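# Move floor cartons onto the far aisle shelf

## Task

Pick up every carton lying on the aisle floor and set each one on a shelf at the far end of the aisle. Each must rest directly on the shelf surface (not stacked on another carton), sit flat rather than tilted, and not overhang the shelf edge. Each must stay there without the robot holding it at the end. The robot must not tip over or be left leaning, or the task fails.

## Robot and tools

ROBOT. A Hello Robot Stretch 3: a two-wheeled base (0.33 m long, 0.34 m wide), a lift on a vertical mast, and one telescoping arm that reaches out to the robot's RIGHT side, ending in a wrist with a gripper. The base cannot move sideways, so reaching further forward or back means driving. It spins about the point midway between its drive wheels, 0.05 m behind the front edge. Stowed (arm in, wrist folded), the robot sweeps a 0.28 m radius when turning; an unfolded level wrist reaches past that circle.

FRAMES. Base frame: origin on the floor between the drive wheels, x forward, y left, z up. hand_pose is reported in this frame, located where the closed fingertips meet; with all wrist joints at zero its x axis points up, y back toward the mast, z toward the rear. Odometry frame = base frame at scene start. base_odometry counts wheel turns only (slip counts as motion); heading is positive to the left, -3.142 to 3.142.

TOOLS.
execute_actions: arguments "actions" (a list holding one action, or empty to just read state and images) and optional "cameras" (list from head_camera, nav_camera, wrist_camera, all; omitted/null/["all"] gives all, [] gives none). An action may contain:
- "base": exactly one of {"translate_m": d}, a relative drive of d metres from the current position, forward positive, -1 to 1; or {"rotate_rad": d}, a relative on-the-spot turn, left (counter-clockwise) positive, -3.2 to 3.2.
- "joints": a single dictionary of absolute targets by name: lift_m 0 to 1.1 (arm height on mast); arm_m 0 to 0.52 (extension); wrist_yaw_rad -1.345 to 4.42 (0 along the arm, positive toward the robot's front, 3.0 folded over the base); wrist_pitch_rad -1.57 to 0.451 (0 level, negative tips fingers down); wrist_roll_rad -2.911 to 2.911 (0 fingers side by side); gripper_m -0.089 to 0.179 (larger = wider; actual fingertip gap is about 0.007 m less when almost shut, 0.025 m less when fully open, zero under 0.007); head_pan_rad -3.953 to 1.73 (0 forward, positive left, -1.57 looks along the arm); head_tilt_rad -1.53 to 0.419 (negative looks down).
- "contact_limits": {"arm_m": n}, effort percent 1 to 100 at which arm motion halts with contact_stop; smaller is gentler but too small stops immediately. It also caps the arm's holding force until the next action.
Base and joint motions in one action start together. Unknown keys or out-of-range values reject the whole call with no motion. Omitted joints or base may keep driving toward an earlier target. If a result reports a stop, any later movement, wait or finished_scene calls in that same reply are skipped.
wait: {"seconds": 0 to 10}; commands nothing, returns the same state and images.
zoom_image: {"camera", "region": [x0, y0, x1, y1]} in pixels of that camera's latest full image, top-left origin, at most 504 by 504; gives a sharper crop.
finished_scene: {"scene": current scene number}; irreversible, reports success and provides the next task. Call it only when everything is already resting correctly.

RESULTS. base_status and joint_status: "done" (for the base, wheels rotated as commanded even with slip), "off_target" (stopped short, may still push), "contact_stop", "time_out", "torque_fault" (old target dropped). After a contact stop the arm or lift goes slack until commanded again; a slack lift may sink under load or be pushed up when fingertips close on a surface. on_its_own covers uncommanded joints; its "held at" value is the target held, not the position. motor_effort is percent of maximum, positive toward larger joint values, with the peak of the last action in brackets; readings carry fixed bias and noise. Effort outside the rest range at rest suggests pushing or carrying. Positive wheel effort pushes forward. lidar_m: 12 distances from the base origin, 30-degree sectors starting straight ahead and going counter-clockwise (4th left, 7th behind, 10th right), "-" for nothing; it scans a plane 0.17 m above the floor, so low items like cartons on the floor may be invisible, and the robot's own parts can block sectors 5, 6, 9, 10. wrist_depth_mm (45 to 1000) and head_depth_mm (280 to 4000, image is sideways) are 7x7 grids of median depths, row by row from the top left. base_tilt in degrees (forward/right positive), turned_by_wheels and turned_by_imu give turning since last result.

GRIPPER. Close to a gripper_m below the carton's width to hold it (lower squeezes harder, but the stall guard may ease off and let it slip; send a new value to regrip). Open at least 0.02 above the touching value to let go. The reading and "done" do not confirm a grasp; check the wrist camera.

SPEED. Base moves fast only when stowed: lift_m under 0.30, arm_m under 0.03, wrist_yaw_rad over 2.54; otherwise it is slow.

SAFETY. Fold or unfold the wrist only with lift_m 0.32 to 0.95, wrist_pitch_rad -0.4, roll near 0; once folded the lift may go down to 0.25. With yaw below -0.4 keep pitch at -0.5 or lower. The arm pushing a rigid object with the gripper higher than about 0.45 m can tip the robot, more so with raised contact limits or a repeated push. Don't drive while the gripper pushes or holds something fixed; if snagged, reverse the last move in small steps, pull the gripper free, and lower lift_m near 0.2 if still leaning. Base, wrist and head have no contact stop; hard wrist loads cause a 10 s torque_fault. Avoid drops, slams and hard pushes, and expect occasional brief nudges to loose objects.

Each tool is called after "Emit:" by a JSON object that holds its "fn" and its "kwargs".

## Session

Emit:
{"fn": "execute_actions", "kwargs": {"actions": []}}

Scene clock: 0.00 s.
base_odometry: x=+0.000 y=+0.000 heading=+0.000 (m, m, rad; odometry frame)
turned_by_wheels: +0.000 (rad since the last result)
turned_by_imu: +0.000 (rad since the last result)
base_tilt: forward=-1.9 right=+1.4 (deg)
lidar_m: 1.61 1.61 1.93 2.54 2.54 1.28 0.84 0.83 1.52 1.23 1.22 1.34
head_depth_mm: 1880 1879 1884 1888 1893 1876 1891 / 2082 2221 2239 2244 2231 2237 2080 / 2098 2177 2201 2222 2225 2250 2144 / 2054 2079 2104 2134 2133 2170 2147 / 1974 2017 2042 2060 2068 2071 2071 / 1924 1950 1952 1971 1583 2009 1996 / 1860 1896 1906 1914 1576 1947 1954
base_status: not commanded
joint_positions: lift_m=+0.508 arm_m=+0.001 wrist_yaw_rad=+2.855 wrist_pitch_rad=-0.512 wrist_roll_rad=+0.001 gripper_m=+0.037 head_pan_rad=-0.013 head_tilt_rad=+0.005
joint_status: not commanded
motor_effort: left_wheel=+0 right_wheel=+1 lift_m=+21 arm_m=+0 wrist_yaw_rad=+0 wrist_pitch_rad=+7 wrist_roll_rad=+1 gripper_m=+0 head_pan_rad=+1 head_tilt_rad=+2 (%)
hand_pose: x=+0.0387 y=+0.0571 z=+0.5002 quat_wxyz=(+0.276, +0.702, +0.080, +0.651) (m; base frame)
wrist_depth_mm: - - - - - - - / - - - - - - - / - - - - - - - / 990 - 979 978 986 969 971 / 827 806 860 837 828 828 819 / 714 714 - 711 702 704 703 / 629 625 - 631 624 621 613
pictures: head_camera (sideways: a quarter turn clockwise sets it upright), nav_camera (sideways: a quarter turn counterclockwise sets it upright), wrist_camera
Images, in order (width x height): head_camera 896x504, nav_camera 672x504, wrist_camera 644x364.

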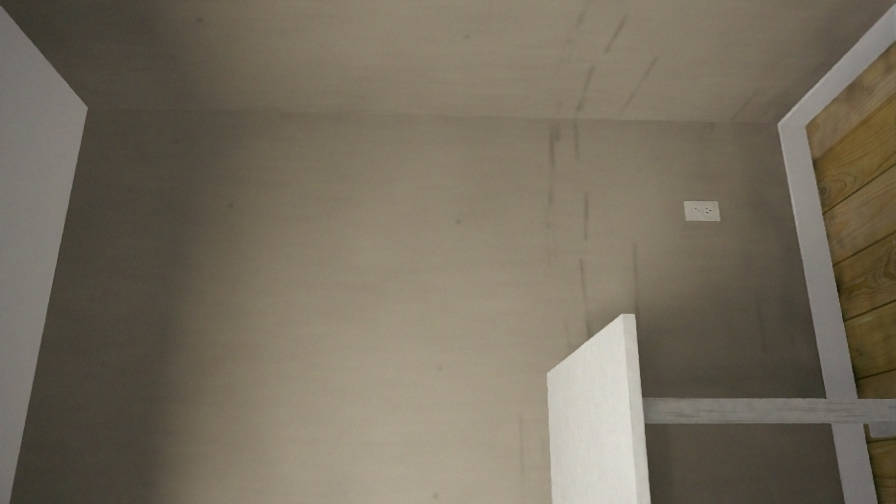

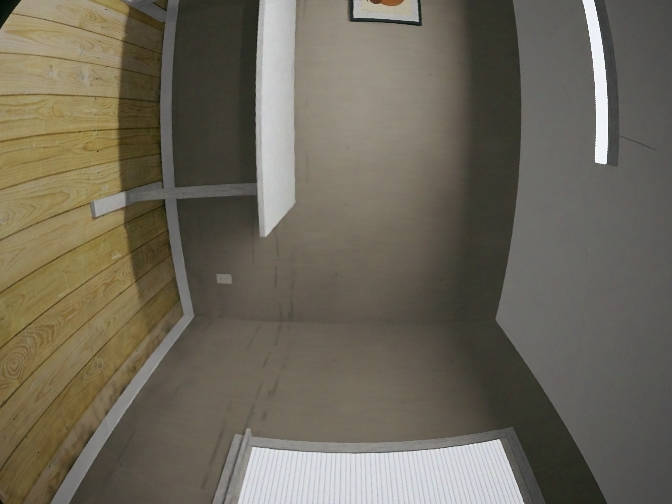

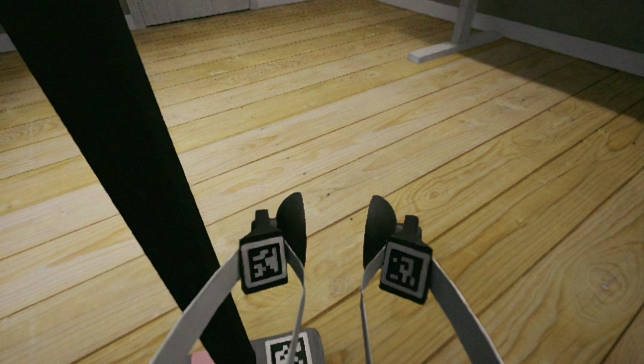

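Emit:
{"fn": "execute_actions", "kwargs": {"actions": [{"base":{"rotate_rad":-1.17},"joints":{"head_pan_rad":-2.0,"head_tilt_rad":-0.5,"lift_m":0.29,"wrist_pitch_rad":-0.4}}], "cameras": ["head_camera","nav_camera"]}}

Scene clock: 6.37 s.
base_odometry: x=+0.000 y=+0.000 heading=-1.170 (m, m, rad; odometry frame)
turned_by_wheels: -1.170 (rad since the last result)
turned_by_imu: -1.169 (rad since the last result)
base_tilt: forward=-1.8 right=+1.5 (deg)
lidar_m: 1.22 1.28 1.78 1.61 2.17 2.62 2.54 1.28 0.86 0.83 1.69 1.26
head_depth_mm: 1504 1507 1597 1724 1781 1534 1287 / 1644 1801 1897 2025 1901 1539 1289 / 2443 2183 2171 2281 1781 1538 1291 / 724 792 872 971 1091 1248 1291 / 701 765 838 927 1036 1179 1278 / 682 739 806 890 992 1121 1233 / 660 715 779 858 951 1086 1263
base_status: done
joint_positions: lift_m=+0.291 arm_m=+0.001 wrist_yaw_rad=+2.855 wrist_pitch_rad=-0.419 wrist_roll_rad=+0.001 gripper_m=+0.037 head_pan_rad=-1.993 head_tilt_rad=-0.494
joint_status: all done
motor_effort: left_wheel=+2(5) right_wheel=-3(9) lift_m=+12(18) arm_m=+0(0) wrist_yaw_rad=+0(0) wrist_pitch_rad=+9(11) wrist_roll_rad=+0(0) gripper_m=+0(1) head_pan_rad=-4(46) head_tilt_rad=-4(41) (%)
hand_pose: x=+0.0423 y=+0.0693 z=+0.3031 quat_wxyz=(+0.245, +0.705, +0.047, +0.664) (m; base frame)
wrist_depth_mm: - - - - - - - / - - - - - - - / 971 978 956 951 954 956 930 / 740 - 745 718 727 737 725 / 595 - 621 601 609 590 594 / 508 502 - 511 486 502 506 / 450 - - 433 433 433 430
pictures: head_camera (sideways: a quarter turn clockwise sets it upright), nav_camera (sideways: a quarter turn counterclockwise sets it upright)
Images, in order (width x height): head_camera 896x504, nav_camera 672x504.

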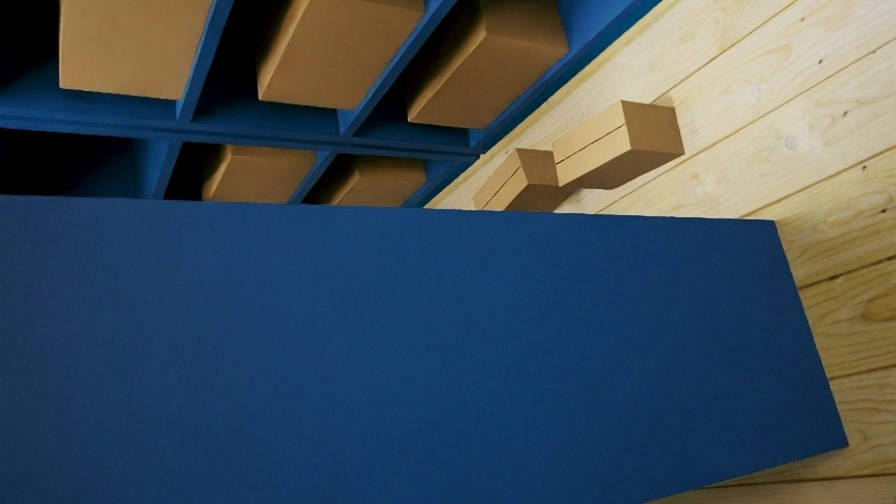

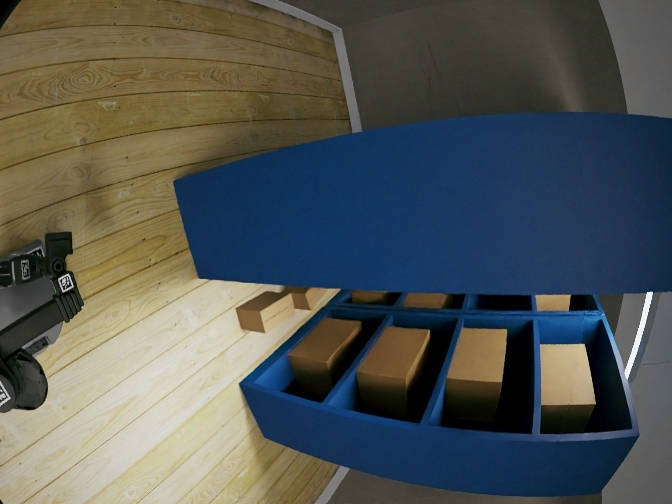

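Emit:
{"fn": "execute_actions", "kwargs": {"actions": [{"base":{"rotate_rad":0.68},"joints":{"head_pan_rad":-2.34}}], "cameras": []}}

Emit:
{"fn": "execute_actions", "kwargs": {"actions": [{"base":{"translate_m":-0.83}}], "cameras": ["head_camera","nav_camera"]}}

Scene clock: 16.20 s.
base_odometry: x=+0.000 y=+0.000 heading=-0.490 (m, m, rad; odometry frame)
turned_by_wheels: +0.680 (rad since the last result)
turned_by_imu: +0.680 (rad since the last result)
base_tilt: forward=-1.9 right=+1.4 (deg)
lidar_m: 1.36 1.61 2.08 1.92 2.54 2.55 1.20 0.84 0.83 1.49 1.23 1.22
head_depth_mm: 682 746 822 914 1034 1462 1290 / 681 748 820 911 1028 1179 1288 / 682 745 820 912 1028 1176 1288 / 683 746 822 910 1029 1175 1288 / 683 755 845 957 1776 1496 1295 / 2269 2495 2737 2498 1906 1537 1291 / 2285 2494 2722 2485 1906 1535 1288
base_status: done
joint_positions: lift_m=+0.291 arm_m=+0.001 wrist_yaw_rad=+2.855 wrist_pitch_rad=-0.419 wrist_roll_rad=+0.001 gripper_m=+0.037 head_pan_rad=-2.333 head_tilt_rad=-0.495
joint_status: all done
motor_effort: left_wheel=-2(6) right_wheel=+3(11) lift_m=+13(13) arm_m=+0(0) wrist_yaw_rad=+0(0) wrist_pitch_rad=+9(9) wrist_roll_rad=+0(1) gripper_m=+0(0) head_pan_rad=-4(27) head_tilt_rad=-4(4) (%)
hand_pose: x=+0.0423 y=+0.0693 z=+0.3031 quat_wxyz=(+0.245, +0.705, +0.047, +0.664) (m; base frame)
wrist_depth_mm: - - - - - - - / - - - - - - - / 974 980 948 940 968 959 948 / 731 - 727 738 728 730 728 / 607 - 620 597 611 595 590 / 505 503 - 509 488 503 499 / 448 - - 435 435 434 432
pictures: none
No camera images: the call's "cameras" was empty. Leave "cameras" out to get every camera's image.

Scene clock: 20.73 s.
base_odometry: x=-0.732 y=+0.391 heading=-0.490 (m, m, rad; odometry frame)
turned_by_wheels: +0.000 (rad since the last result)
turned_by_imu: +0.001 (rad since the last result)
base_tilt: forward=-2.0 right=+1.4 (deg)
lidar_m: 2.06 2.29 2.20 2.32 1.93 0.68 0.45 0.44 0.44 0.40 0.52 1.85
head_depth_mm: 1042 1090 1191 1117 1119 1158 1125 / 1769 1889 1655 1720 1598 1490 1289 / 1817 1993 2199 2349 1898 1459 1258 / 1820 1988 2200 2351 1905 1456 1249 / 1823 1982 2147 2297 1904 1542 1291 / 1740 1395 1798 1306 1369 1371 1237 / 958 928 921 1001 916 918 1043
base_status: done
joint_positions: lift_m=+0.291 arm_m=+0.001 wrist_yaw_rad=+2.855 wrist_pitch_rad=-0.418 wrist_roll_rad=+0.001 gripper_m=+0.037 head_pan_rad=-2.333 head_tilt_rad=-0.495
joint_status: not commanded
motor_effort: left_wheel=-2(8) right_wheel=+2(8) lift_m=+13(12) arm_m=+0(0) wrist_yaw_rad=+0(1) wrist_pitch_rad=+9(9) wrist_roll_rad=+0(1) gripper_m=+0(0) head_pan_rad=-3(4) head_tilt_rad=-4(3) (%)
hand_pose: x=+0.0423 y=+0.0694 z=+0.3032 quat_wxyz=(+0.244, +0.705, +0.046, +0.664) (m; base frame)
wrist_depth_mm: - - - - - - - / - - - - - - - / 951 967 965 942 940 953 945 / 731 - 737 744 720 729 722 / 597 - 615 592 611 597 592 / 508 504 - 507 484 502 504 / 449 - - 435 435 434 433
pictures: head_camera (sideways: a quarter turn clockwise sets it upright), nav_camera (sideways: a quarter turn counterclockwise sets it upright)
Images, in order (width x height): head_camera 896x504, nav_camera 672x504.

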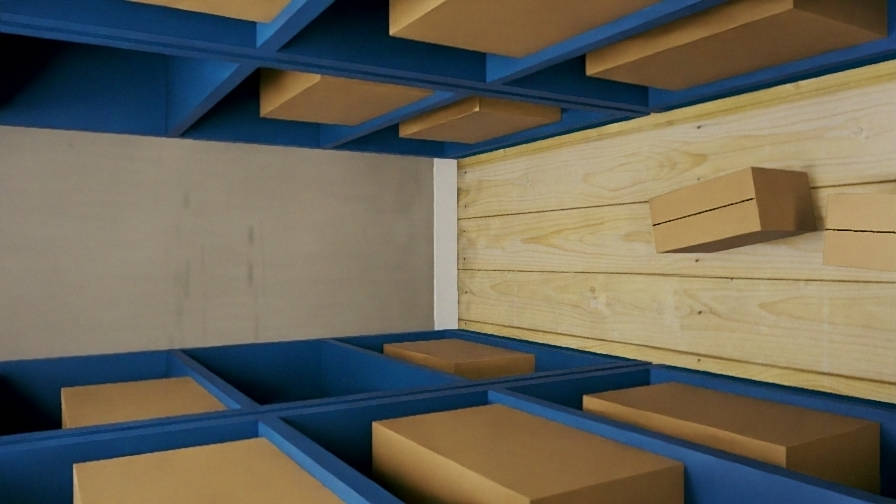

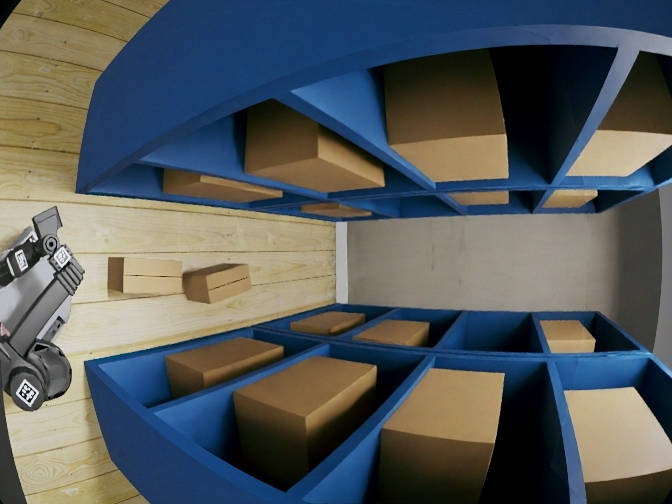

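Emit:
{"fn": "execute_actions", "kwargs": {"actions": [{"base":{"rotate_rad":-2.34},"joints":{"head_pan_rad":0,"head_tilt_rad":-1.0}}], "cameras": []}}

Emit:
{"fn": "execute_actions", "kwargs": {"actions": [{"base":{"translate_m":0.135}}], "cameras": ["head_camera"]}}

Scene clock: 38.87 s.
base_odometry: x=-0.732 y=+0.391 heading=-2.830 (m, m, rad; odometry frame)
turned_by_wheels: -2.340 (rad since the last result)
turned_by_imu: -2.335 (rad since the last result)
base_tilt: forward=-1.9 right=+1.5 (deg)
lidar_m: 0.44 0.42 0.40 1.85 1.90 2.29 2.20 2.21 2.03 1.92 0.45 0.45
head_depth_mm: 1076 1073 1158 1223 1254 1181 1098 / 1568 1609 1565 1445 1322 1201 1115 / 2045 1895 1649 1430 1306 1199 1118 / 2075 1887 1634 1433 1193 1210 1125 / 2049 1895 1663 1475 1330 1208 1131 / 1592 1395 1402 1357 1285 1195 1108 / 970 953 942 896 844 1169 1108
base_status: done
joint_positions: lift_m=+0.291 arm_m=+0.001 wrist_yaw_rad=+2.855 wrist_pitch_rad=-0.418 wrist_roll_rad=+0.001 gripper_m=+0.037 head_pan_rad=-0.007 head_tilt_rad=-0.988
joint_status: all done
motor_effort: left_wheel=+2(8) right_wheel=-3(10) lift_m=+13(12) arm_m=+0(0) wrist_yaw_rad=+0(0) wrist_pitch_rad=+9(9) wrist_roll_rad=+0(1) gripper_m=+0(1) head_pan_rad=+4(47) head_tilt_rad=-7(44) (%)
hand_pose: x=+0.0423 y=+0.0694 z=+0.3032 quat_wxyz=(+0.244, +0.705, +0.046, +0.664) (m; base frame)
wrist_depth_mm: - - - - 483 379 569 / - - - - 506 689 582 / 986 974 948 894 538 715 608 / 729 - 729 733 562 597 638 / 601 - 619 599 556 575 593 / 507 504 - 516 488 508 501 / 447 - - 433 434 433 432
pictures: none
No camera images: the call's "cameras" was empty. Leave "cameras" out to get every camera's image.

Scene clock: 41.17 s.
base_odometry: x=-0.861 y=+0.349 heading=-2.830 (m, m, rad; odometry frame)
turned_by_wheels: +0.000 (rad since the last result)
turned_by_imu: +0.001 (rad since the last result)
base_tilt: forward=-1.8 right=+1.5 (deg)
lidar_m: 0.31 0.60 0.32 0.49 1.91 2.42 2.33 2.82 2.03 1.91 0.36 0.62
head_depth_mm: 1033 1072 1143 1106 1217 1156 1101 / 1562 1588 1529 1427 1322 1201 1112 / 1957 1891 1652 1405 1307 1199 1121 / 1964 1908 1657 1402 1153 1174 1129 / 1950 1890 1663 1482 1333 1212 1122 / 1591 1622 1418 1396 1272 1180 1107 / 975 979 958 894 1201 1138 1095
base_status: done
joint_positions: lift_m=+0.291 arm_m=+0.001 wrist_yaw_rad=+2.855 wrist_pitch_rad=-0.418 wrist_roll_rad=+0.001 gripper_m=+0.037 head_pan_rad=-0.007 head_tilt_rad=-0.989
joint_status: not commanded
motor_effort: left_wheel=+2(9) right_wheel=-4(11) lift_m=+13(12) arm_m=-1(1) wrist_yaw_rad=+0(0) wrist_pitch_rad=+9(9) wrist_roll_rad=+0(0) gripper_m=+0(0) head_pan_rad=+4(4) head_tilt_rad=-8(8) (%)
hand_pose: x=+0.0423 y=+0.0694 z=+0.3032 quat_wxyz=(+0.244, +0.705, +0.046, +0.664) (m; base frame)
wrist_depth_mm: - - - 480 802 601 475 / - - - 522 902 623 502 / 946 965 961 579 746 647 568 / 732 - 731 631 598 599 641 / 602 - 621 552 556 590 599 / 508 505 - 513 489 499 503 / 447 - - 437 432 434 309
pictures: head_camera (sideways: a quarter turn clockwise sets it upright)
Images, in order (width x height): head_camera 896x504.

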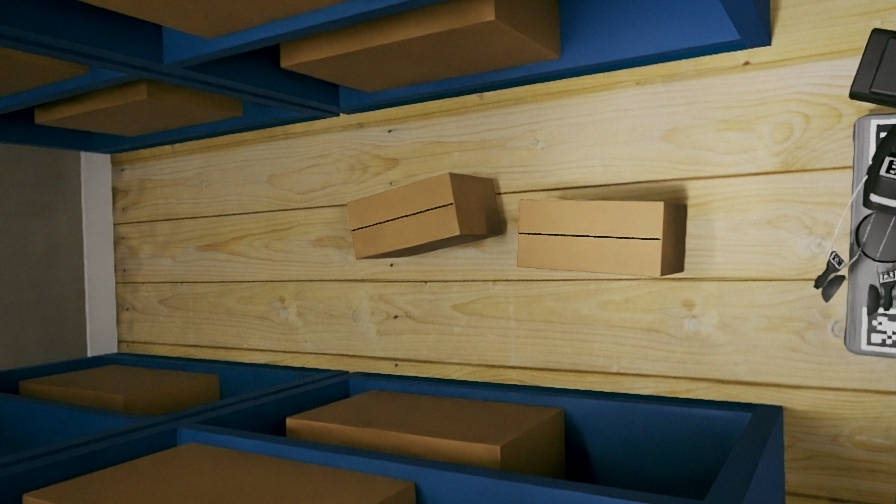

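Emit:
{"fn": "execute_actions", "kwargs": {"actions": [{"base":{"translate_m":0.035}}], "cameras": []}}

Emit:
{"fn": "execute_actions", "kwargs": {"actions": [{"base":{"rotate_rad":1.6},"joints":{"head_pan_rad":-1.57,"head_tilt_rad":-1.1}}], "cameras": []}}

Emit:
{"fn": "execute_actions", "kwargs": {"actions": [{"joints":{"lift_m":0.33,"wrist_yaw_rad":1.2}}], "cameras": []}}

Emit:
{"fn": "execute_actions", "kwargs": {"actions": [{"base":{"translate_m":0.015},"joints":{"wrist_yaw_rad":-0.08,"wrist_pitch_rad":-1.0,"gripper_m":0.179,"arm_m":0.14}}], "cameras": ["head_camera","wrist_camera"]}}

Scene clock: 57.40 s.
base_odometry: x=-0.894 y=+0.339 heading=-2.830 (m, m, rad; odometry frame)
turned_by_wheels: +0.000 (rad since the last result)
turned_by_imu: +0.001 (rad since the last result)
base_tilt: forward=-1.8 right=+1.5 (deg)
lidar_m: 0.27 0.28 0.31 0.38 1.90 2.45 2.36 2.85 2.03 0.62 0.35 0.59
head_depth_mm: 1001 1070 1138 1101 1204 1155 1095 / 1538 1560 1522 1423 1319 1198 1115 / 1937 1884 1656 1373 1304 1188 1117 / 1929 1880 1660 1408 1159 1173 1134 / 1916 1895 1661 1480 1327 1213 1129 / 1587 1633 1388 1392 1276 1179 1104 / 959 990 962 898 1145 1137 1084
base_status: done
joint_positions: lift_m=+0.291 arm_m=+0.001 wrist_yaw_rad=+2.855 wrist_pitch_rad=-0.418 wrist_roll_rad=+0.001 gripper_m=+0.037 head_pan_rad=-0.007 head_tilt_rad=-0.989
joint_status: not commanded
motor_effort: left_wheel=+2(10) right_wheel=-4(8) lift_m=+13(13) arm_m=+0(0) wrist_yaw_rad=+0(0) wrist_pitch_rad=+8(9) wrist_roll_rad=+0(0) gripper_m=+0(0) head_pan_rad=+3(4) head_tilt_rad=-7(7) (%)
hand_pose: x=+0.0423 y=+0.0694 z=+0.3032 quat_wxyz=(+0.244, +0.705, +0.046, +0.664) (m; base frame)
wrist_depth_mm: - - - 362 808 558 474 / - - - 398 876 574 493 / 948 969 964 443 776 598 569 / 724 - 735 554 601 596 636 / 597 - 628 528 555 585 593 / 502 500 - 508 487 504 502 / 448 - - 435 437 433 272
pictures: none
No camera images: the call's "cameras" was empty. Leave "cameras" out to get every camera's image.

Scene clock: 59.67 s.
base_odometry: x=-0.894 y=+0.339 heading=-1.230 (m, m, rad; odometry frame)
turned_by_wheels: +1.600 (rad since the last result)
turned_by_imu: +1.597 (rad since the last result)
base_tilt: forward=-2.0 right=+1.4 (deg)
lidar_m: 0.42 1.92 2.46 2.36 2.81 2.01 0.54 0.35 0.59 0.27 0.57 0.31
head_depth_mm: 1142 1236 1208 1211 1224 1154 1117 / 1806 1625 1503 1388 1273 - - / 1892 1678 1326 1343 1250 - - / 1895 1688 1522 1389 1137 1186 1115 / 1849 1672 1533 1403 1288 1190 1105 / 1152 1249 1234 1239 1241 1164 1110 / 853 854 865 843 1177 1154 1113
base_status: done
joint_positions: lift_m=+0.291 arm_m=+0.001 wrist_yaw_rad=+2.855 wrist_pitch_rad=-0.418 wrist_roll_rad=+0.001 gripper_m=+0.037 head_pan_rad=-1.563 head_tilt_rad=-1.087
joint_status: all done
motor_effort: left_wheel=-2(7) right_wheel=+3(12) lift_m=+13(13) arm_m=-1(1) wrist_yaw_rad=+0(0) wrist_pitch_rad=+9(9) wrist_roll_rad=+0(0) gripper_m=+0(0) head_pan_rad=-3(48) head_tilt_rad=-8(21) (%)
hand_pose: x=+0.0423 y=+0.0694 z=+0.3032 quat_wxyz=(+0.244, +0.705, +0.046, +0.664) (m; base frame)
wrist_depth_mm: - - - - - - - / - - - - - - - / 976 992 959 965 935 947 942 / 741 - 732 722 722 724 732 / 601 - 614 598 607 596 593 / 505 510 - 510 489 502 500 / 449 - - 434 435 433 430
pictures: none
No camera images: the call's "cameras" was empty. Leave "cameras" out to get every camera's image.

Scene clock: 61.50 s.
base_odometry: x=-0.894 y=+0.339 heading=-1.230 (m, m, rad; odometry frame)
turned_by_wheels: +0.000 (rad since the last result)
turned_by_imu: +0.000 (rad since the last result)
base_tilt: forward=-1.8 right=+1.5 (deg)
lidar_m: 0.42 1.92 2.46 2.37 2.81 2.00 0.54 0.35 0.59 0.27 0.57 0.31
head_depth_mm: 1144 1235 1214 1209 1225 1150 1122 / 1801 1625 1499 1385 1273 - - / 1897 1679 1336 1336 1265 - - / 1886 1687 1530 1387 1139 1179 1112 / 1836 1675 1536 1404 1298 1189 1105 / 1147 1248 1238 1234 1246 1164 1106 / 855 857 863 842 1176 1158 1115
base_status: not commanded
joint_positions: lift_m=+0.329 arm_m=+0.001 wrist_yaw_rad=+1.203 wrist_pitch_rad=-0.418 wrist_roll_rad=+0.001 gripper_m=+0.037 head_pan_rad=-1.563 head_tilt_rad=-1.087
joint_status: all done
motor_effort: left_wheel=-2(2) right_wheel=+3(3) lift_m=+29(31) arm_m=+0(1) wrist_yaw_rad=-2(5) wrist_pitch_rad=+9(9) wrist_roll_rad=+0(1) gripper_m=+1(0) head_pan_rad=-3(3) head_tilt_rad=-9(9) (%)
hand_pose: x=+0.1880 y=-0.2267 z=+0.3423 quat_wxyz=(+0.654, +0.512, -0.487, +0.270) (m; base frame)
wrist_depth_mm: - 176 604 659 696 620 616 / - 188 657 725 500 380 387 / - 207 704 787 527 377 414 / 809 234 645 668 548 421 502 / 655 625 375 546 511 491 576 / 555 551 334 458 470 527 552 / 480 480 396 441 475 476 472
pictures: none
No camera images: the call's "cameras" was empty. Leave "cameras" out to get every camera's image.

Scene clock: 63.77 s.
base_odometry: x=-0.889 y=+0.324 heading=-1.230 (m, m, rad; odometry frame)
turned_by_wheels: +0.000 (rad since the last result)
turned_by_imu: +0.000 (rad since the last result)
base_tilt: forward=-1.9 right=+1.4 (deg)
lidar_m: 0.41 1.91 2.44 2.37 2.83 2.02 0.54 0.36 0.59 0.27 0.57 0.30
head_depth_mm: 1362 1280 1263 1257 1226 1163 1117 / 1818 1646 1523 1378 1274 - - / 1892 1687 1331 1321 1237 1209 - / 1881 1681 1522 1400 1243 1203 1113 / 1838 1660 1510 1398 1286 1186 1108 / 1081 1189 1176 1187 1223 1165 1109 / 812 813 865 830 780 1054 1109
base_status: done
joint_positions: lift_m=+0.329 arm_m=+0.140 wrist_yaw_rad=-0.078 wrist_pitch_rad=-1.006 wrist_roll_rad=+0.001 gripper_m=+0.179 head_pan_rad=-1.563 head_tilt_rad=-1.087
joint_status: all done
motor_effort: left_wheel=-2(5) right_wheel=+4(8) lift_m=+29(29) arm_m=+3(4) wrist_yaw_rad=-2(3) wrist_pitch_rad=+3(8) wrist_roll_rad=+0(0) gripper_m=+0(93) head_pan_rad=-3(3) head_tilt_rad=-8(9) (%)
hand_pose: x=-0.0307 y=-0.4012 z=+0.2389 quat_wxyz=(+0.606, +0.316, -0.632, -0.365) (m; base frame)
wrist_depth_mm: 408 535 539 364 390 501 361 / 396 503 503 458 480 479 364 / 383 472 463 257 453 456 363 / 373 441 430 239 428 425 352 / 358 422 409 228 402 404 341 / 350 393 220 214 380 379 327 / 374 375 209 204 357 362 357
pictures: head_camera (sideways: a quarter turn clockwise sets it upright), wrist_camera
Images, in order (width x height): head_camera 896x504, wrist_camera 644x364.

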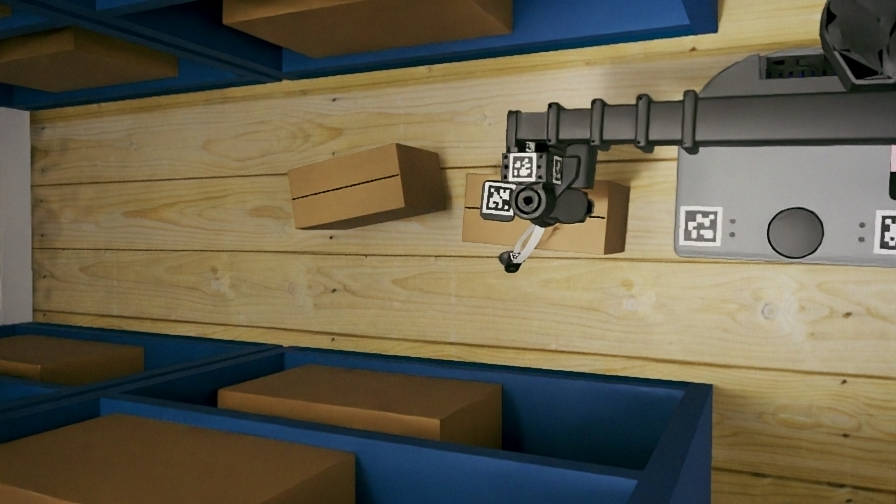

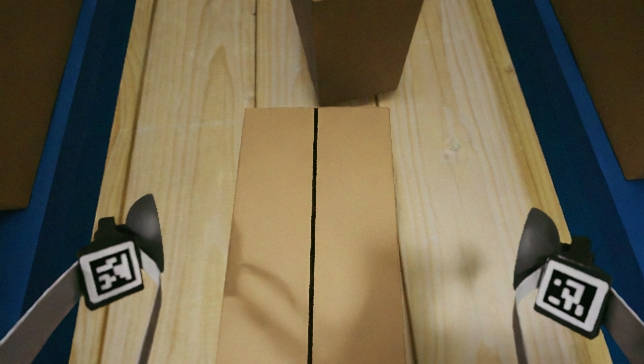

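Emit:
{"fn": "execute_actions", "kwargs": {"actions": [{"base":{"translate_m":0.016},"joints":{"lift_m":0.275,"arm_m":0.133}}], "cameras": []}}

Emit:
{"fn": "execute_actions", "kwargs": {"actions": [{"joints":{"lift_m":0.232}}], "cameras": []}}

Emit:
{"fn": "execute_actions", "kwargs": {"actions": [{"joints":{"gripper_m":0.1}}], "cameras": ["wrist_camera"]}}

Scene clock: 68.27 s.
base_odometry: x=-0.884 y=+0.309 heading=-1.230 (m, m, rad; odometry frame)
turned_by_wheels: +0.000 (rad since the last result)
turned_by_imu: +0.001 (rad since the last result)
base_tilt: forward=-1.8 right=+1.5 (deg)
lidar_m: 0.41 1.89 2.44 2.38 2.85 2.03 0.54 0.38 0.28 0.27 0.56 0.28
head_depth_mm: 1408 1315 1312 1303 1242 1165 1114 / 1833 1654 1520 1388 1283 1204 - / 1883 1681 1312 1282 1236 - - / 1889 1690 1529 1398 1250 1209 1111 / 1794 1644 1516 1393 1286 1187 1105 / 1048 1045 1126 1190 1232 1157 1105 / 764 769 840 820 763 1038 1108
base_status: done
joint_positions: lift_m=+0.276 arm_m=+0.133 wrist_yaw_rad=-0.078 wrist_pitch_rad=-1.006 wrist_roll_rad=+0.001 gripper_m=+0.179 head_pan_rad=-1.563 head_tilt_rad=-1.087
joint_status: all done
motor_effort: left_wheel=-2(4) right_wheel=+4(6) lift_m=+12(25) arm_m=-3(3) wrist_yaw_rad=-2(2) wrist_pitch_rad=+4(3) wrist_roll_rad=+0(0) gripper_m=+0(1) head_pan_rad=-4(3) head_tilt_rad=-9(8) (%)
hand_pose: x=-0.0307 y=-0.3945 z=+0.1848 quat_wxyz=(+0.606, +0.317, -0.632, -0.365) (m; base frame)
wrist_depth_mm: 378 468 466 385 381 450 354 / 363 436 432 207 208 418 362 / 360 411 396 193 194 394 366 / 356 389 371 182 180 368 359 / 350 366 177 172 171 348 344 / 330 340 167 163 161 329 328 / 326 327 157 154 152 313 307
pictures: none
No camera images: the call's "cameras" was empty. Leave "cameras" out to get every camera's image.

Scene clock: 69.47 s.
base_odometry: x=-0.884 y=+0.309 heading=-1.230 (m, m, rad; odometry frame)
turned_by_wheels: +0.000 (rad since the last result)
turned_by_imu: +0.000 (rad since the last result)
base_tilt: forward=-1.9 right=+1.4 (deg)
lidar_m: 0.41 1.89 2.44 2.37 2.86 2.04 0.54 0.38 0.28 0.27 0.56 0.28
head_depth_mm: 1406 1315 1318 1303 1244 1166 1121 / 1825 1660 1516 1380 1285 1201 - / 1894 1684 1308 1273 - - - / 1887 1684 1523 1390 1251 1206 1108 / 1792 1648 1514 1391 1282 1193 1105 / 1052 1039 1120 1193 1226 1157 1105 / 766 768 839 818 761 1037 1113
base_status: not commanded
joint_positions: lift_m=+0.233 arm_m=+0.133 wrist_yaw_rad=-0.078 wrist_pitch_rad=-1.007 wrist_roll_rad=+0.001 gripper_m=+0.179 head_pan_rad=-1.563 head_tilt_rad=-1.087
joint_status: all done
motor_effort: left_wheel=-2(2) right_wheel=+3(3) lift_m=+13(13) arm_m=-3(3) wrist_yaw_rad=-2(2) wrist_pitch_rad=+3(4) wrist_roll_rad=+1(0) gripper_m=+0(0) head_pan_rad=-2(3) head_tilt_rad=-8(8) (%)
hand_pose: x=-0.0307 y=-0.3945 z=+0.1418 quat_wxyz=(+0.606, +0.317, -0.632, -0.365) (m; base frame)
wrist_depth_mm: 372 415 172 166 164 392 354 / 366 385 158 154 153 366 358 / 356 360 148 144 143 341 336 / 337 338 138 136 134 321 320 / 321 318 129 128 127 297 303 / 306 297 123 121 120 121 286 / 286 285 116 115 114 115 269
pictures: none
No camera images: the call's "cameras" was empty. Leave "cameras" out to get every camera's image.

Scene clock: 70.77 s.
base_odometry: x=-0.884 y=+0.309 heading=-1.230 (m, m, rad; odometry frame)
turned_by_wheels: +0.000 (rad since the last result)
turned_by_imu: +0.000 (rad since the last result)
base_tilt: forward=-1.9 right=+1.4 (deg)
lidar_m: 0.41 1.89 2.44 2.38 2.84 2.04 0.54 0.38 0.28 0.27 0.56 0.28
head_depth_mm: 1412 1319 1323 1303 1246 1163 1122 / 1829 1657 1521 1383 1293 1203 - / 1890 1686 1311 1271 - - - / 1892 1700 1530 1404 1260 1205 1112 / 1794 1650 1514 1393 1289 1188 1103 / 1048 1043 1120 1193 1228 1159 1110 / 766 771 840 820 762 1039 1111
base_status: not commanded
joint_positions: lift_m=+0.233 arm_m=+0.133 wrist_yaw_rad=-0.079 wrist_pitch_rad=-0.966 wrist_roll_rad=-0.005 gripper_m=+0.101 head_pan_rad=-1.563 head_tilt_rad=-1.087
joint_status: all done
motor_effort: left_wheel=-2(2) right_wheel=+4(4) lift_m=+13(13) arm_m=+1(3) wrist_yaw_rad=+0(2) wrist_pitch_rad=-17(18) wrist_roll_rad=+3(5) gripper_m=-21(99) head_pan_rad=-3(3) head_tilt_rad=-9(9) (%)
hand_pose: x=-0.0316 y=-0.4033 z=+0.1467 quat_wxyz=(+0.614, +0.304, -0.637, -0.353) (m; base frame)
wrist_depth_mm: 370 443 435 181 180 421 352 / 366 408 173 167 165 390 359 / 362 375 158 154 153 358 346 / 342 350 147 143 142 333 331 / 325 327 136 135 133 316 312 / 308 299 127 126 126 125 292 / 292 289 120 119 118 273 275
pictures: wrist_camera
Images, in order (width x height): wrist_camera 644x364.

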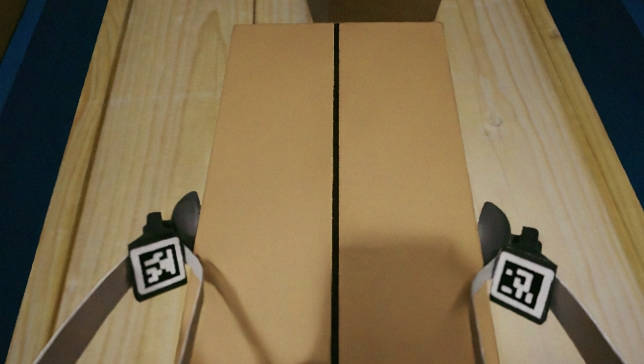

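Emit:
{"fn": "execute_actions", "kwargs": {"actions": [{"base":{"translate_m":0.16},"joints":{"lift_m":0.258,"wrist_yaw_rad":0.0,"head_pan_rad":-1.3}}], "cameras": ["head_camera","wrist_camera"]}}

Scene clock: 75.50 s.
base_odometry: x=-0.830 y=+0.159 heading=-1.230 (m, m, rad; odometry frame)
turned_by_wheels: +0.000 (rad since the last result)
turned_by_imu: +0.000 (rad since the last result)
base_tilt: forward=-1.9 right=+1.4 (deg)
lidar_m: 0.39 1.72 2.30 2.40 2.41 2.20 0.53 0.53 0.27 0.26 0.15 0.16
head_depth_mm: 1847 1673 1519 1339 1270 1174 1096 / 1556 1654 1517 1385 1294 - - / 676 813 1265 1352 1170 1208 - / 422 388 812 821 1179 1167 - / 424 378 342 335 454 1153 1110 / 426 382 - - 422 1183 1107 / 435 - - - 500 1192 1116
base_status: done
joint_positions: lift_m=+0.257 arm_m=+0.133 wrist_yaw_rad=-0.002 wrist_pitch_rad=-1.012 wrist_roll_rad=-0.002 gripper_m=+0.101 head_pan_rad=-1.307 head_tilt_rad=-1.087
joint_status: all done
motor_effort: left_wheel=-2(3) right_wheel=+3(16) lift_m=+30(33) arm_m=+1(1) wrist_yaw_rad=+2(13) wrist_pitch_rad=+6(18) wrist_roll_rad=+2(3) gripper_m=-18(21) head_pan_rad=+3(25) head_tilt_rad=-9(8) (%)
hand_pose: x=-0.0219 y=-0.3933 z=+0.1661 quat_wxyz=(+0.619, +0.342, -0.618, -0.343) (m; base frame)
wrist_depth_mm: 175 242 330 164 162 358 382 / 190 243 159 156 154 392 391 / 239 259 151 148 147 367 365 / 283 280 143 141 140 348 345 / 266 266 136 135 134 328 326 / 251 249 130 129 128 - 310 / 241 239 126 124 123 293 294
pictures: head_camera (sideways: a quarter turn clockwise sets it upright), wrist_camera
Images, in order (width x height): head_camera 896x504, wrist_camera 644x364.

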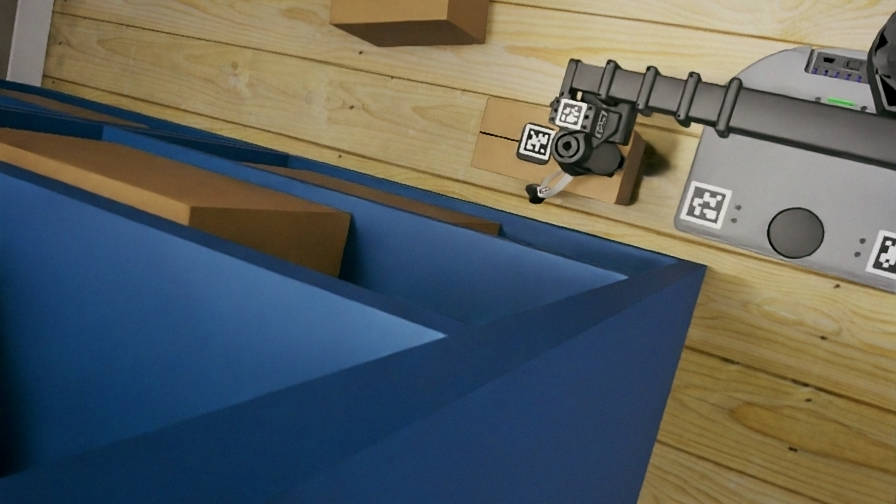

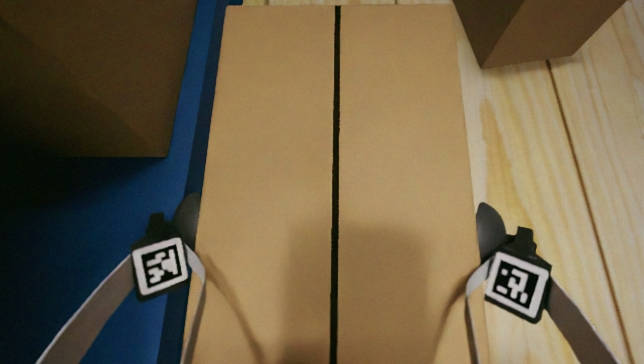

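Emit:
{"fn": "execute_actions", "kwargs": {"actions": [{"base":{"translate_m":0.025},"joints":{"lift_m":0.241}}], "cameras": []}}

Emit:
{"fn": "execute_actions", "kwargs": {"actions": [{"joints":{"gripper_m":0.165}}], "cameras": []}}

Emit:
{"fn": "execute_actions", "kwargs": {"actions": [{"joints":{"lift_m":0.32,"head_pan_rad":-1.57,"head_tilt_rad":-1.0}}], "cameras": ["wrist_camera"]}}

Scene clock: 80.23 s.
base_odometry: x=-0.822 y=+0.135 heading=-1.230 (m, m, rad; odometry frame)
turned_by_wheels: +0.000 (rad since the last result)
turned_by_imu: +0.001 (rad since the last result)
base_tilt: forward=-1.8 right=+1.6 (deg)
lidar_m: 0.39 1.70 2.26 2.40 2.41 2.22 0.56 0.56 0.27 0.26 0.15 0.15
head_depth_mm: 1834 1679 1510 1350 1273 1183 1096 / 1000 1638 1514 1389 1291 - - / 429 651 877 1327 1137 1214 - / 422 376 350 791 756 1150 - / 424 378 345 - 372 1157 1109 / - - - - 417 1169 1106 / - - - - 494 1191 1111
base_status: done
joint_positions: lift_m=+0.242 arm_m=+0.133 wrist_yaw_rad=-0.002 wrist_pitch_rad=-1.012 wrist_roll_rad=-0.002 gripper_m=+0.101 head_pan_rad=-1.307 head_tilt_rad=-1.087
joint_status: all done
motor_effort: left_wheel=-2(4) right_wheel=+3(8) lift_m=+12(23) arm_m=+1(1) wrist_yaw_rad=+2(2) wrist_pitch_rad=+6(6) wrist_roll_rad=+2(2) gripper_m=-19(19) head_pan_rad=+4(5) head_tilt_rad=-8(8) (%)
hand_pose: x=-0.0218 y=-0.3933 z=+0.1502 quat_wxyz=(+0.619, +0.343, -0.618, -0.343) (m; base frame)
wrist_depth_mm: 150 200 301 175 173 374 352 / 180 201 169 162 161 377 368 / 238 237 156 153 151 352 347 / 264 261 146 144 142 332 327 / 249 247 137 136 135 310 311 / 235 231 130 129 128 - 295 / 225 221 124 122 121 280 278
pictures: none
No camera images: the call's "cameras" was empty. Leave "cameras" out to get every camera's image.

Scene clock: 81.37 s.
base_odometry: x=-0.822 y=+0.135 heading=-1.230 (m, m, rad; odometry frame)
turned_by_wheels: +0.000 (rad since the last result)
turned_by_imu: +0.000 (rad since the last result)
base_tilt: forward=-1.9 right=+1.4 (deg)
lidar_m: 0.39 1.70 2.27 2.40 2.41 2.23 0.56 0.56 0.27 0.26 0.15 0.15
head_depth_mm: 1846 1674 1516 1348 1272 1178 1093 / 1000 1631 1523 1387 1289 - - / 428 652 876 1327 1134 1210 - / 422 377 349 791 757 1153 - / 424 378 345 - 371 1152 1104 / - - - - 418 1167 1109 / - - - - 494 1194 1111
base_status: not commanded
joint_positions: lift_m=+0.242 arm_m=+0.133 wrist_yaw_rad=-0.002 wrist_pitch_rad=-1.011 wrist_roll_rad=-0.002 gripper_m=+0.165 head_pan_rad=-1.307 head_tilt_rad=-1.087
joint_status: all done
motor_effort: left_wheel=-2(2) right_wheel=+3(3) lift_m=+13(13) arm_m=+1(1) wrist_yaw_rad=+2(2) wrist_pitch_rad=+5(6) wrist_roll_rad=+2(2) gripper_m=+0(94) head_pan_rad=+3(4) head_tilt_rad=-8(9) (%)
hand_pose: x=-0.0218 y=-0.3935 z=+0.1503 quat_wxyz=(+0.619, +0.342, -0.618, -0.343) (m; base frame)
wrist_depth_mm: 150 200 301 176 174 375 350 / 179 200 170 164 163 378 370 / 238 236 157 154 153 354 348 / 264 263 148 145 144 329 329 / 249 252 139 137 135 313 311 / 238 230 131 130 129 210 296 / 220 222 124 123 122 278 278
pictures: none
No camera images: the call's "cameras" was empty. Leave "cameras" out to get every camera's image.

Scene clock: 82.93 s.
base_odometry: x=-0.822 y=+0.135 heading=-1.230 (m, m, rad; odometry frame)
turned_by_wheels: +0.000 (rad since the last result)
turned_by_imu: +0.000 (rad since the last result)
base_tilt: forward=-1.8 right=+1.4 (deg)
lidar_m: 0.39 1.70 2.28 2.40 2.43 2.23 0.56 0.56 0.27 0.26 0.15 0.15
head_depth_mm: 1875 1777 1632 1408 1306 1192 1106 / 1930 1853 1627 1324 1333 1205 - / 1936 1852 1642 1453 1345 1185 - / 1850 1790 1586 1418 1271 1176 1103 / 513 657 733 832 773 577 1095 / 461 422 370 333 316 428 1095 / 462 424 377 - - 432 1097
base_status: not commanded
joint_positions: lift_m=+0.319 arm_m=+0.133 wrist_yaw_rad=-0.002 wrist_pitch_rad=-1.010 wrist_roll_rad=-0.002 gripper_m=+0.165 head_pan_rad=-1.563 head_tilt_rad=-1.001
joint_status: all done
motor_effort: left_wheel=-2(2) right_wheel=+3(3) lift_m=+29(31) arm_m=+1(1) wrist_yaw_rad=+2(2) wrist_pitch_rad=+5(5) wrist_roll_rad=+1(2) gripper_m=+0(1) head_pan_rad=-3(24) head_tilt_rad=+1(14) (%)
hand_pose: x=-0.0218 y=-0.3938 z=+0.2284 quat_wxyz=(+0.619, +0.342, -0.618, -0.343) (m; base frame)
wrist_depth_mm: 149 200 382 520 507 377 346 / 179 200 382 478 477 438 462 / 236 235 341 245 249 445 438 / 345 342 338 230 232 415 411 / 332 334 321 216 219 393 391 / 316 307 303 204 206 371 366 / 293 295 286 194 194 355 347
pictures: wrist_camera
Images, in order (width x height): wrist_camera 644x364.

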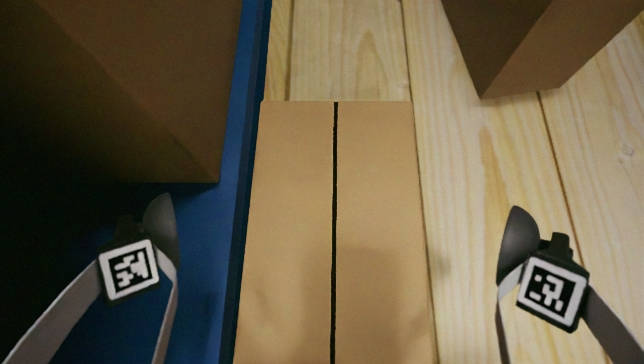

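Emit:
{"fn": "execute_actions", "kwargs": {"actions": [{"base":{"translate_m":-0.07}}], "cameras": []}}

Emit:
{"fn": "execute_actions", "kwargs": {"actions": [{"base":{"translate_m":-0.2},"joints":{"arm_m":0.52,"wrist_yaw_rad":0.155,"wrist_pitch_rad":-0.9,"gripper_m":0.179,"lift_m":0.31}}], "cameras": ["head_camera","wrist_camera"]}}

Scene clock: 88.63 s.
base_odometry: x=-0.845 y=+0.201 heading=-1.230 (m, m, rad; odometry frame)
turned_by_wheels: +0.000 (rad since the last result)
turned_by_imu: +0.001 (rad since the last result)
base_tilt: forward=-1.9 right=+1.5 (deg)
lidar_m: 0.40 1.77 2.36 2.40 2.40 2.16 0.52 0.49 0.67 0.26 0.20 0.18
head_depth_mm: 1792 1712 1585 1422 1310 1192 1109 / 1922 1857 1619 1288 1328 1202 - / 1936 1861 1627 1433 1355 1199 - / 1932 1840 1641 1460 1151 1160 1102 / 998 1072 1012 1144 1217 1159 1092 / 758 699 736 845 773 679 1093 / 471 432 386 829 776 446 1098
base_status: done
joint_positions: lift_m=+0.319 arm_m=+0.133 wrist_yaw_rad=-0.002 wrist_pitch_rad=-1.010 wrist_roll_rad=-0.002 gripper_m=+0.165 head_pan_rad=-1.563 head_tilt_rad=-1.001
joint_status: not commanded
motor_effort: left_wheel=-1(6) right_wheel=+3(4) lift_m=+30(29) arm_m=+1(1) wrist_yaw_rad=+2(2) wrist_pitch_rad=+5(5) wrist_roll_rad=+2(2) gripper_m=+1(0) head_pan_rad=-3(4) head_tilt_rad=+1(1) (%)
hand_pose: x=-0.0218 y=-0.3938 z=+0.2284 quat_wxyz=(+0.619, +0.342, -0.618, -0.343) (m; base frame)
wrist_depth_mm: 223 314 508 522 476 341 486 / 224 316 476 483 464 455 464 / 248 295 246 251 445 443 435 / 344 325 231 254 422 415 408 / 331 336 218 267 395 391 386 / 316 207 207 280 374 370 369 / 293 202 196 296 355 353 349
pictures: none
No camera images: the call's "cameras" was empty. Leave "cameras" out to get every camera's image.

Scene clock: 92.67 s.
base_odometry: x=-0.912 y=+0.390 heading=-1.231 (m, m, rad; odometry frame)
turned_by_wheels: +0.000 (rad since the last result)
turned_by_imu: +0.001 (rad since the last result)
base_tilt: forward=-2.0 right=+1.4 (deg)
lidar_m: 0.42 1.98 2.47 2.36 2.73 1.94 0.55 0.30 0.56 0.64 0.32 0.36
head_depth_mm: 1004 1036 966 1056 1196 1127 1088 / 1600 1612 1506 1376 1287 1197 - / 1946 1855 1686 1405 1313 1206 - / 1950 1863 1637 1392 1320 1206 1102 / 1947 1859 1640 1470 1278 1186 1109 / 1522 1589 1444 1384 1168 1181 1107 / 992 1013 983 1073 1219 1134 1098
base_status: done
joint_positions: lift_m=+0.311 arm_m=+0.520 wrist_yaw_rad=+0.153 wrist_pitch_rad=-0.911 wrist_roll_rad=-0.002 gripper_m=+0.179 head_pan_rad=-1.563 head_tilt_rad=-1.001
joint_status: all done
motor_effort: left_wheel=-1(6) right_wheel=+3(4) lift_m=+12(31) arm_m=+3(3) wrist_yaw_rad=+1(2) wrist_pitch_rad=+5(6) wrist_roll_rad=+2(1) gripper_m=+1(67) head_pan_rad=-4(3) head_tilt_rad=+1(0) (%)
hand_pose: x=-0.0005 y=-0.8011 z=+0.2320 quat_wxyz=(+0.658, +0.359, -0.608, -0.262) (m; base frame)
wrist_depth_mm: 381 509 586 580 576 547 436 / 420 520 532 517 519 506 343 / 402 481 485 480 474 470 354 / 402 447 246 238 434 427 351 / 404 424 224 219 399 401 313 / 387 381 209 204 373 375 290 / 362 363 194 192 348 352 303
pictures: head_camera (sideways: a quarter turn clockwise sets it upright), wrist_camera
Images, in order (width x height): head_camera 896x504, wrist_camera 644x364.

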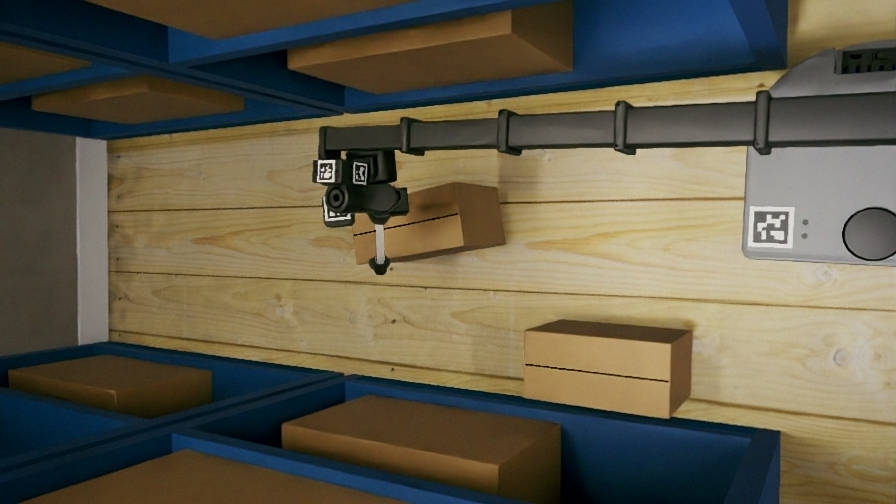

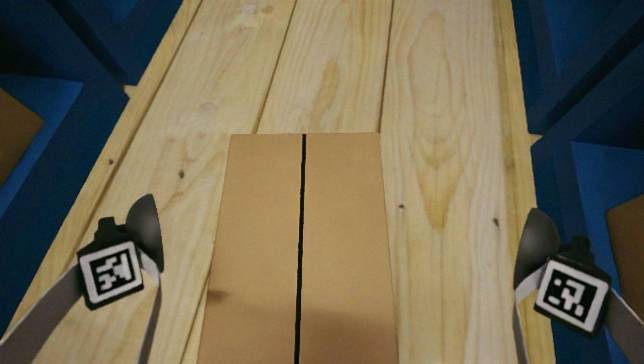

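Emit:
{"fn": "execute_actions", "kwargs": {"actions": [{"base":{"translate_m":0.025},"joints":{"arm_m":0.515,"wrist_pitch_rad":-1.0,"lift_m":0.29}}], "cameras": ["wrist_camera"]}}

Scene clock: 95.57 s.
base_odometry: x=-0.904 y=+0.366 heading=-1.231 (m, m, rad; odometry frame)
turned_by_wheels: +0.000 (rad since the last result)
turned_by_imu: +0.000 (rad since the last result)
base_tilt: forward=-1.8 right=+1.4 (deg)
lidar_m: 0.42 1.95 2.46 2.36 2.77 1.97 0.55 0.32 0.57 0.64 0.31 0.34
head_depth_mm: 1043 1082 1168 1109 1194 1138 1094 / 1798 1743 1573 1433 1313 1203 - / 1944 1852 1685 1333 1315 1207 - / 1947 1865 1632 1418 1324 1204 1103 / 1903 1824 1650 1465 1172 1173 1105 / 1379 1312 1359 1362 1211 1172 1105 / 939 943 948 902 1202 1134 1098
base_status: done
joint_positions: lift_m=+0.291 arm_m=+0.515 wrist_yaw_rad=+0.153 wrist_pitch_rad=-1.005 wrist_roll_rad=-0.002 gripper_m=+0.179 head_pan_rad=-1.563 head_tilt_rad=-1.001
joint_status: all done
motor_effort: left_wheel=-2(3) right_wheel=+2(9) lift_m=+13(10) arm_m=-3(3) wrist_yaw_rad=+2(2) wrist_pitch_rad=+3(4) wrist_roll_rad=+2(2) gripper_m=+1(1) head_pan_rad=-3(3) head_tilt_rad=+1(1) (%)
hand_pose: x=-0.0037 y=-0.7758 z=+0.2000 quat_wxyz=(+0.645, +0.387, -0.591, -0.292) (m; base frame)
wrist_depth_mm: 385 474 488 481 473 466 378 / 369 447 453 224 435 433 374 / 371 430 421 210 210 409 356 / 379 399 391 197 197 387 343 / 378 378 365 186 184 365 317 / 363 352 347 176 174 343 293 / 341 340 172 167 166 325 316
pictures: wrist_camera
Images, in order (width x height): wrist_camera 644x364.

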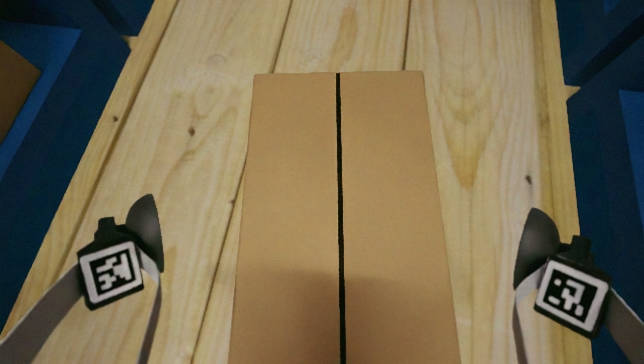

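Emit:
{"fn": "execute_actions", "kwargs": {"actions": [{"base":{"translate_m":-0.007},"joints":{"arm_m":0.503,"wrist_yaw_rad":0.18,"lift_m":0.232}}], "cameras": []}}

Emit:
{"fn": "execute_actions", "kwargs": {"actions": [{"joints":{"gripper_m":0.1}}], "cameras": []}}

Emit:
{"fn": "execute_actions", "kwargs": {"actions": [{"joints":{"lift_m":0.28}}], "cameras": ["wrist_camera"]}}

Scene clock: 102.23 s.
base_odometry: x=-0.906 y=+0.373 heading=-1.231 (m, m, rad; odometry frame)
turned_by_wheels: +0.000 (rad since the last result)
turned_by_imu: +0.001 (rad since the last result)
base_tilt: forward=-1.9 right=+1.3 (deg)
lidar_m: 0.42 1.97 2.46 2.36 2.76 1.96 0.55 0.32 0.57 0.64 0.31 0.34
head_depth_mm: 1029 1086 1145 1091 1198 1139 1091 / 1803 1709 1575 1429 1289 1198 - / 1953 1854 1657 1341 1317 1204 - / 1947 1865 1632 1394 1322 1200 1104 / 1907 1831 1637 1468 1171 1180 1106 / 1369 1540 1394 1379 1200 1173 1105 / 958 961 967 1041 1212 1139 1094
base_status: done
joint_positions: lift_m=+0.233 arm_m=+0.503 wrist_yaw_rad=+0.177 wrist_pitch_rad=-1.006 wrist_roll_rad=-0.002 gripper_m=+0.179 head_pan_rad=-1.563 head_tilt_rad=-1.001
joint_status: all done
motor_effort: left_wheel=-1(5) right_wheel=+2(6) lift_m=+13(15) arm_m=-3(3) wrist_yaw_rad=+3(3) wrist_pitch_rad=+3(3) wrist_roll_rad=+1(2) gripper_m=+1(0) head_pan_rad=-3(3) head_tilt_rad=+0(0) (%)
hand_pose: x=-0.0010 y=-0.7632 z=+0.1419 quat_wxyz=(+0.648, +0.395, -0.586, -0.285) (m; base frame)
wrist_depth_mm: 357 408 170 165 162 389 377 / 369 385 158 153 151 367 352 / 356 360 147 143 141 341 332 / 339 337 137 134 133 319 315 / 320 317 128 127 125 128 302 / 306 296 121 120 119 120 282 / 286 284 115 114 113 114 268
pictures: none
No camera images: the call's "cameras" was empty. Leave "cameras" out to get every camera's image.

Scene clock: 103.50 s.
base_odometry: x=-0.906 y=+0.373 heading=-1.231 (m, m, rad; odometry frame)
turned_by_wheels: +0.000 (rad since the last result)
turned_by_imu: +0.000 (rad since the last result)
base_tilt: forward=-1.8 right=+1.4 (deg)
lidar_m: 0.42 1.96 2.47 2.36 2.75 1.96 0.55 0.32 0.57 0.64 0.31 0.34
head_depth_mm: 1028 1085 1142 1092 1198 1136 1089 / 1762 1706 1573 1424 1292 1195 - / 1934 1847 1671 1337 1313 1203 - / 1950 1860 1644 1397 1318 1203 1105 / 1904 1837 1644 1469 1173 1182 1106 / 1372 1544 1394 1384 1201 1166 1110 / 957 963 968 1042 1214 1141 1100
base_status: not commanded
joint_positions: lift_m=+0.233 arm_m=+0.503 wrist_yaw_rad=+0.177 wrist_pitch_rad=-1.004 wrist_roll_rad=-0.002 gripper_m=+0.101 head_pan_rad=-1.563 head_tilt_rad=-1.001
joint_status: all done
motor_effort: left_wheel=-3(3) right_wheel=+7(7) lift_m=+13(13) arm_m=-1(3) wrist_yaw_rad=+2(2) wrist_pitch_rad=+2(3) wrist_roll_rad=+1(2) gripper_m=-26(99) head_pan_rad=-3(4) head_tilt_rad=+1(1) (%)
hand_pose: x=-0.0009 y=-0.7636 z=+0.1422 quat_wxyz=(+0.648, +0.394, -0.586, -0.284) (m; base frame)
wrist_depth_mm: 358 414 173 166 164 395 378 / 367 386 159 155 153 366 355 / 357 361 148 144 143 342 338 / 341 337 138 136 135 322 319 / 319 323 129 128 127 129 303 / 304 295 122 121 120 120 285 / 288 285 116 115 114 269 271
pictures: none
No camera images: the call's "cameras" was empty. Leave "cameras" out to get every camera's image.

Scene clock: 104.77 s.
base_odometry: x=-0.906 y=+0.373 heading=-1.231 (m, m, rad; odometry frame)
turned_by_wheels: +0.000 (rad since the last result)
turned_by_imu: +0.000 (rad since the last result)
base_tilt: forward=-1.8 right=+1.4 (deg)
lidar_m: 0.42 1.96 2.46 2.35 2.76 1.96 0.55 0.32 0.56 0.63 0.31 0.34
head_depth_mm: 1028 1082 1144 1093 1197 1139 1089 / 1806 1700 1574 1423 1289 1204 - / 1937 1864 1658 1282 1313 1205 - / 1948 1858 1629 1399 1317 1206 1101 / 1906 1835 1639 1459 1174 1175 1105 / 1370 1545 1400 1376 1197 1167 1108 / 957 963 966 1040 1215 1139 1095
base_status: not commanded
joint_positions: lift_m=+0.279 arm_m=+0.503 wrist_yaw_rad=+0.178 wrist_pitch_rad=-1.011 wrist_roll_rad=-0.002 gripper_m=+0.108 head_pan_rad=-1.563 head_tilt_rad=-1.001
joint_status: all done
on_its_own: gripper_m is held at +0.106, not at your +0.100, by its stall guard, which is not easing now
motor_effort: left_wheel=-2(3) right_wheel=+3(7) lift_m=+30(30) arm_m=-1(1) wrist_yaw_rad=+2(2) wrist_pitch_rad=+6(5) wrist_roll_rad=+2(1) gripper_m=-21(27) head_pan_rad=-4(3) head_tilt_rad=+1(1) (%)
hand_pose: x=-0.0012 y=-0.7619 z=+0.1882 quat_wxyz=(+0.647, +0.396, -0.585, -0.286) (m; base frame)
wrist_depth_mm: 381 458 467 459 452 452 382 / 365 437 419 187 190 419 383 / 380 412 174 165 164 391 356 / 382 388 151 147 146 369 342 / 365 372 134 134 132 351 330 / 350 338 123 122 121 121 303 / 331 327 113 112 111 309 302
pictures: wrist_camera
Images, in order (width x height): wrist_camera 644x364.

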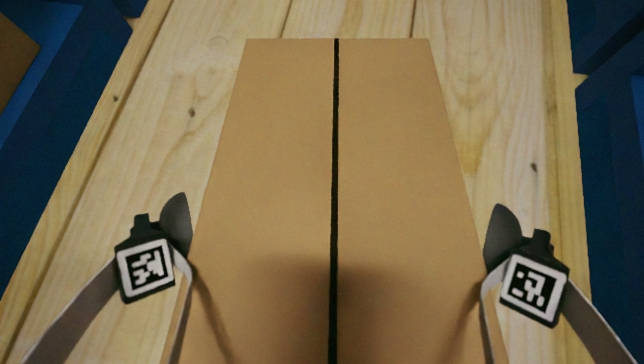

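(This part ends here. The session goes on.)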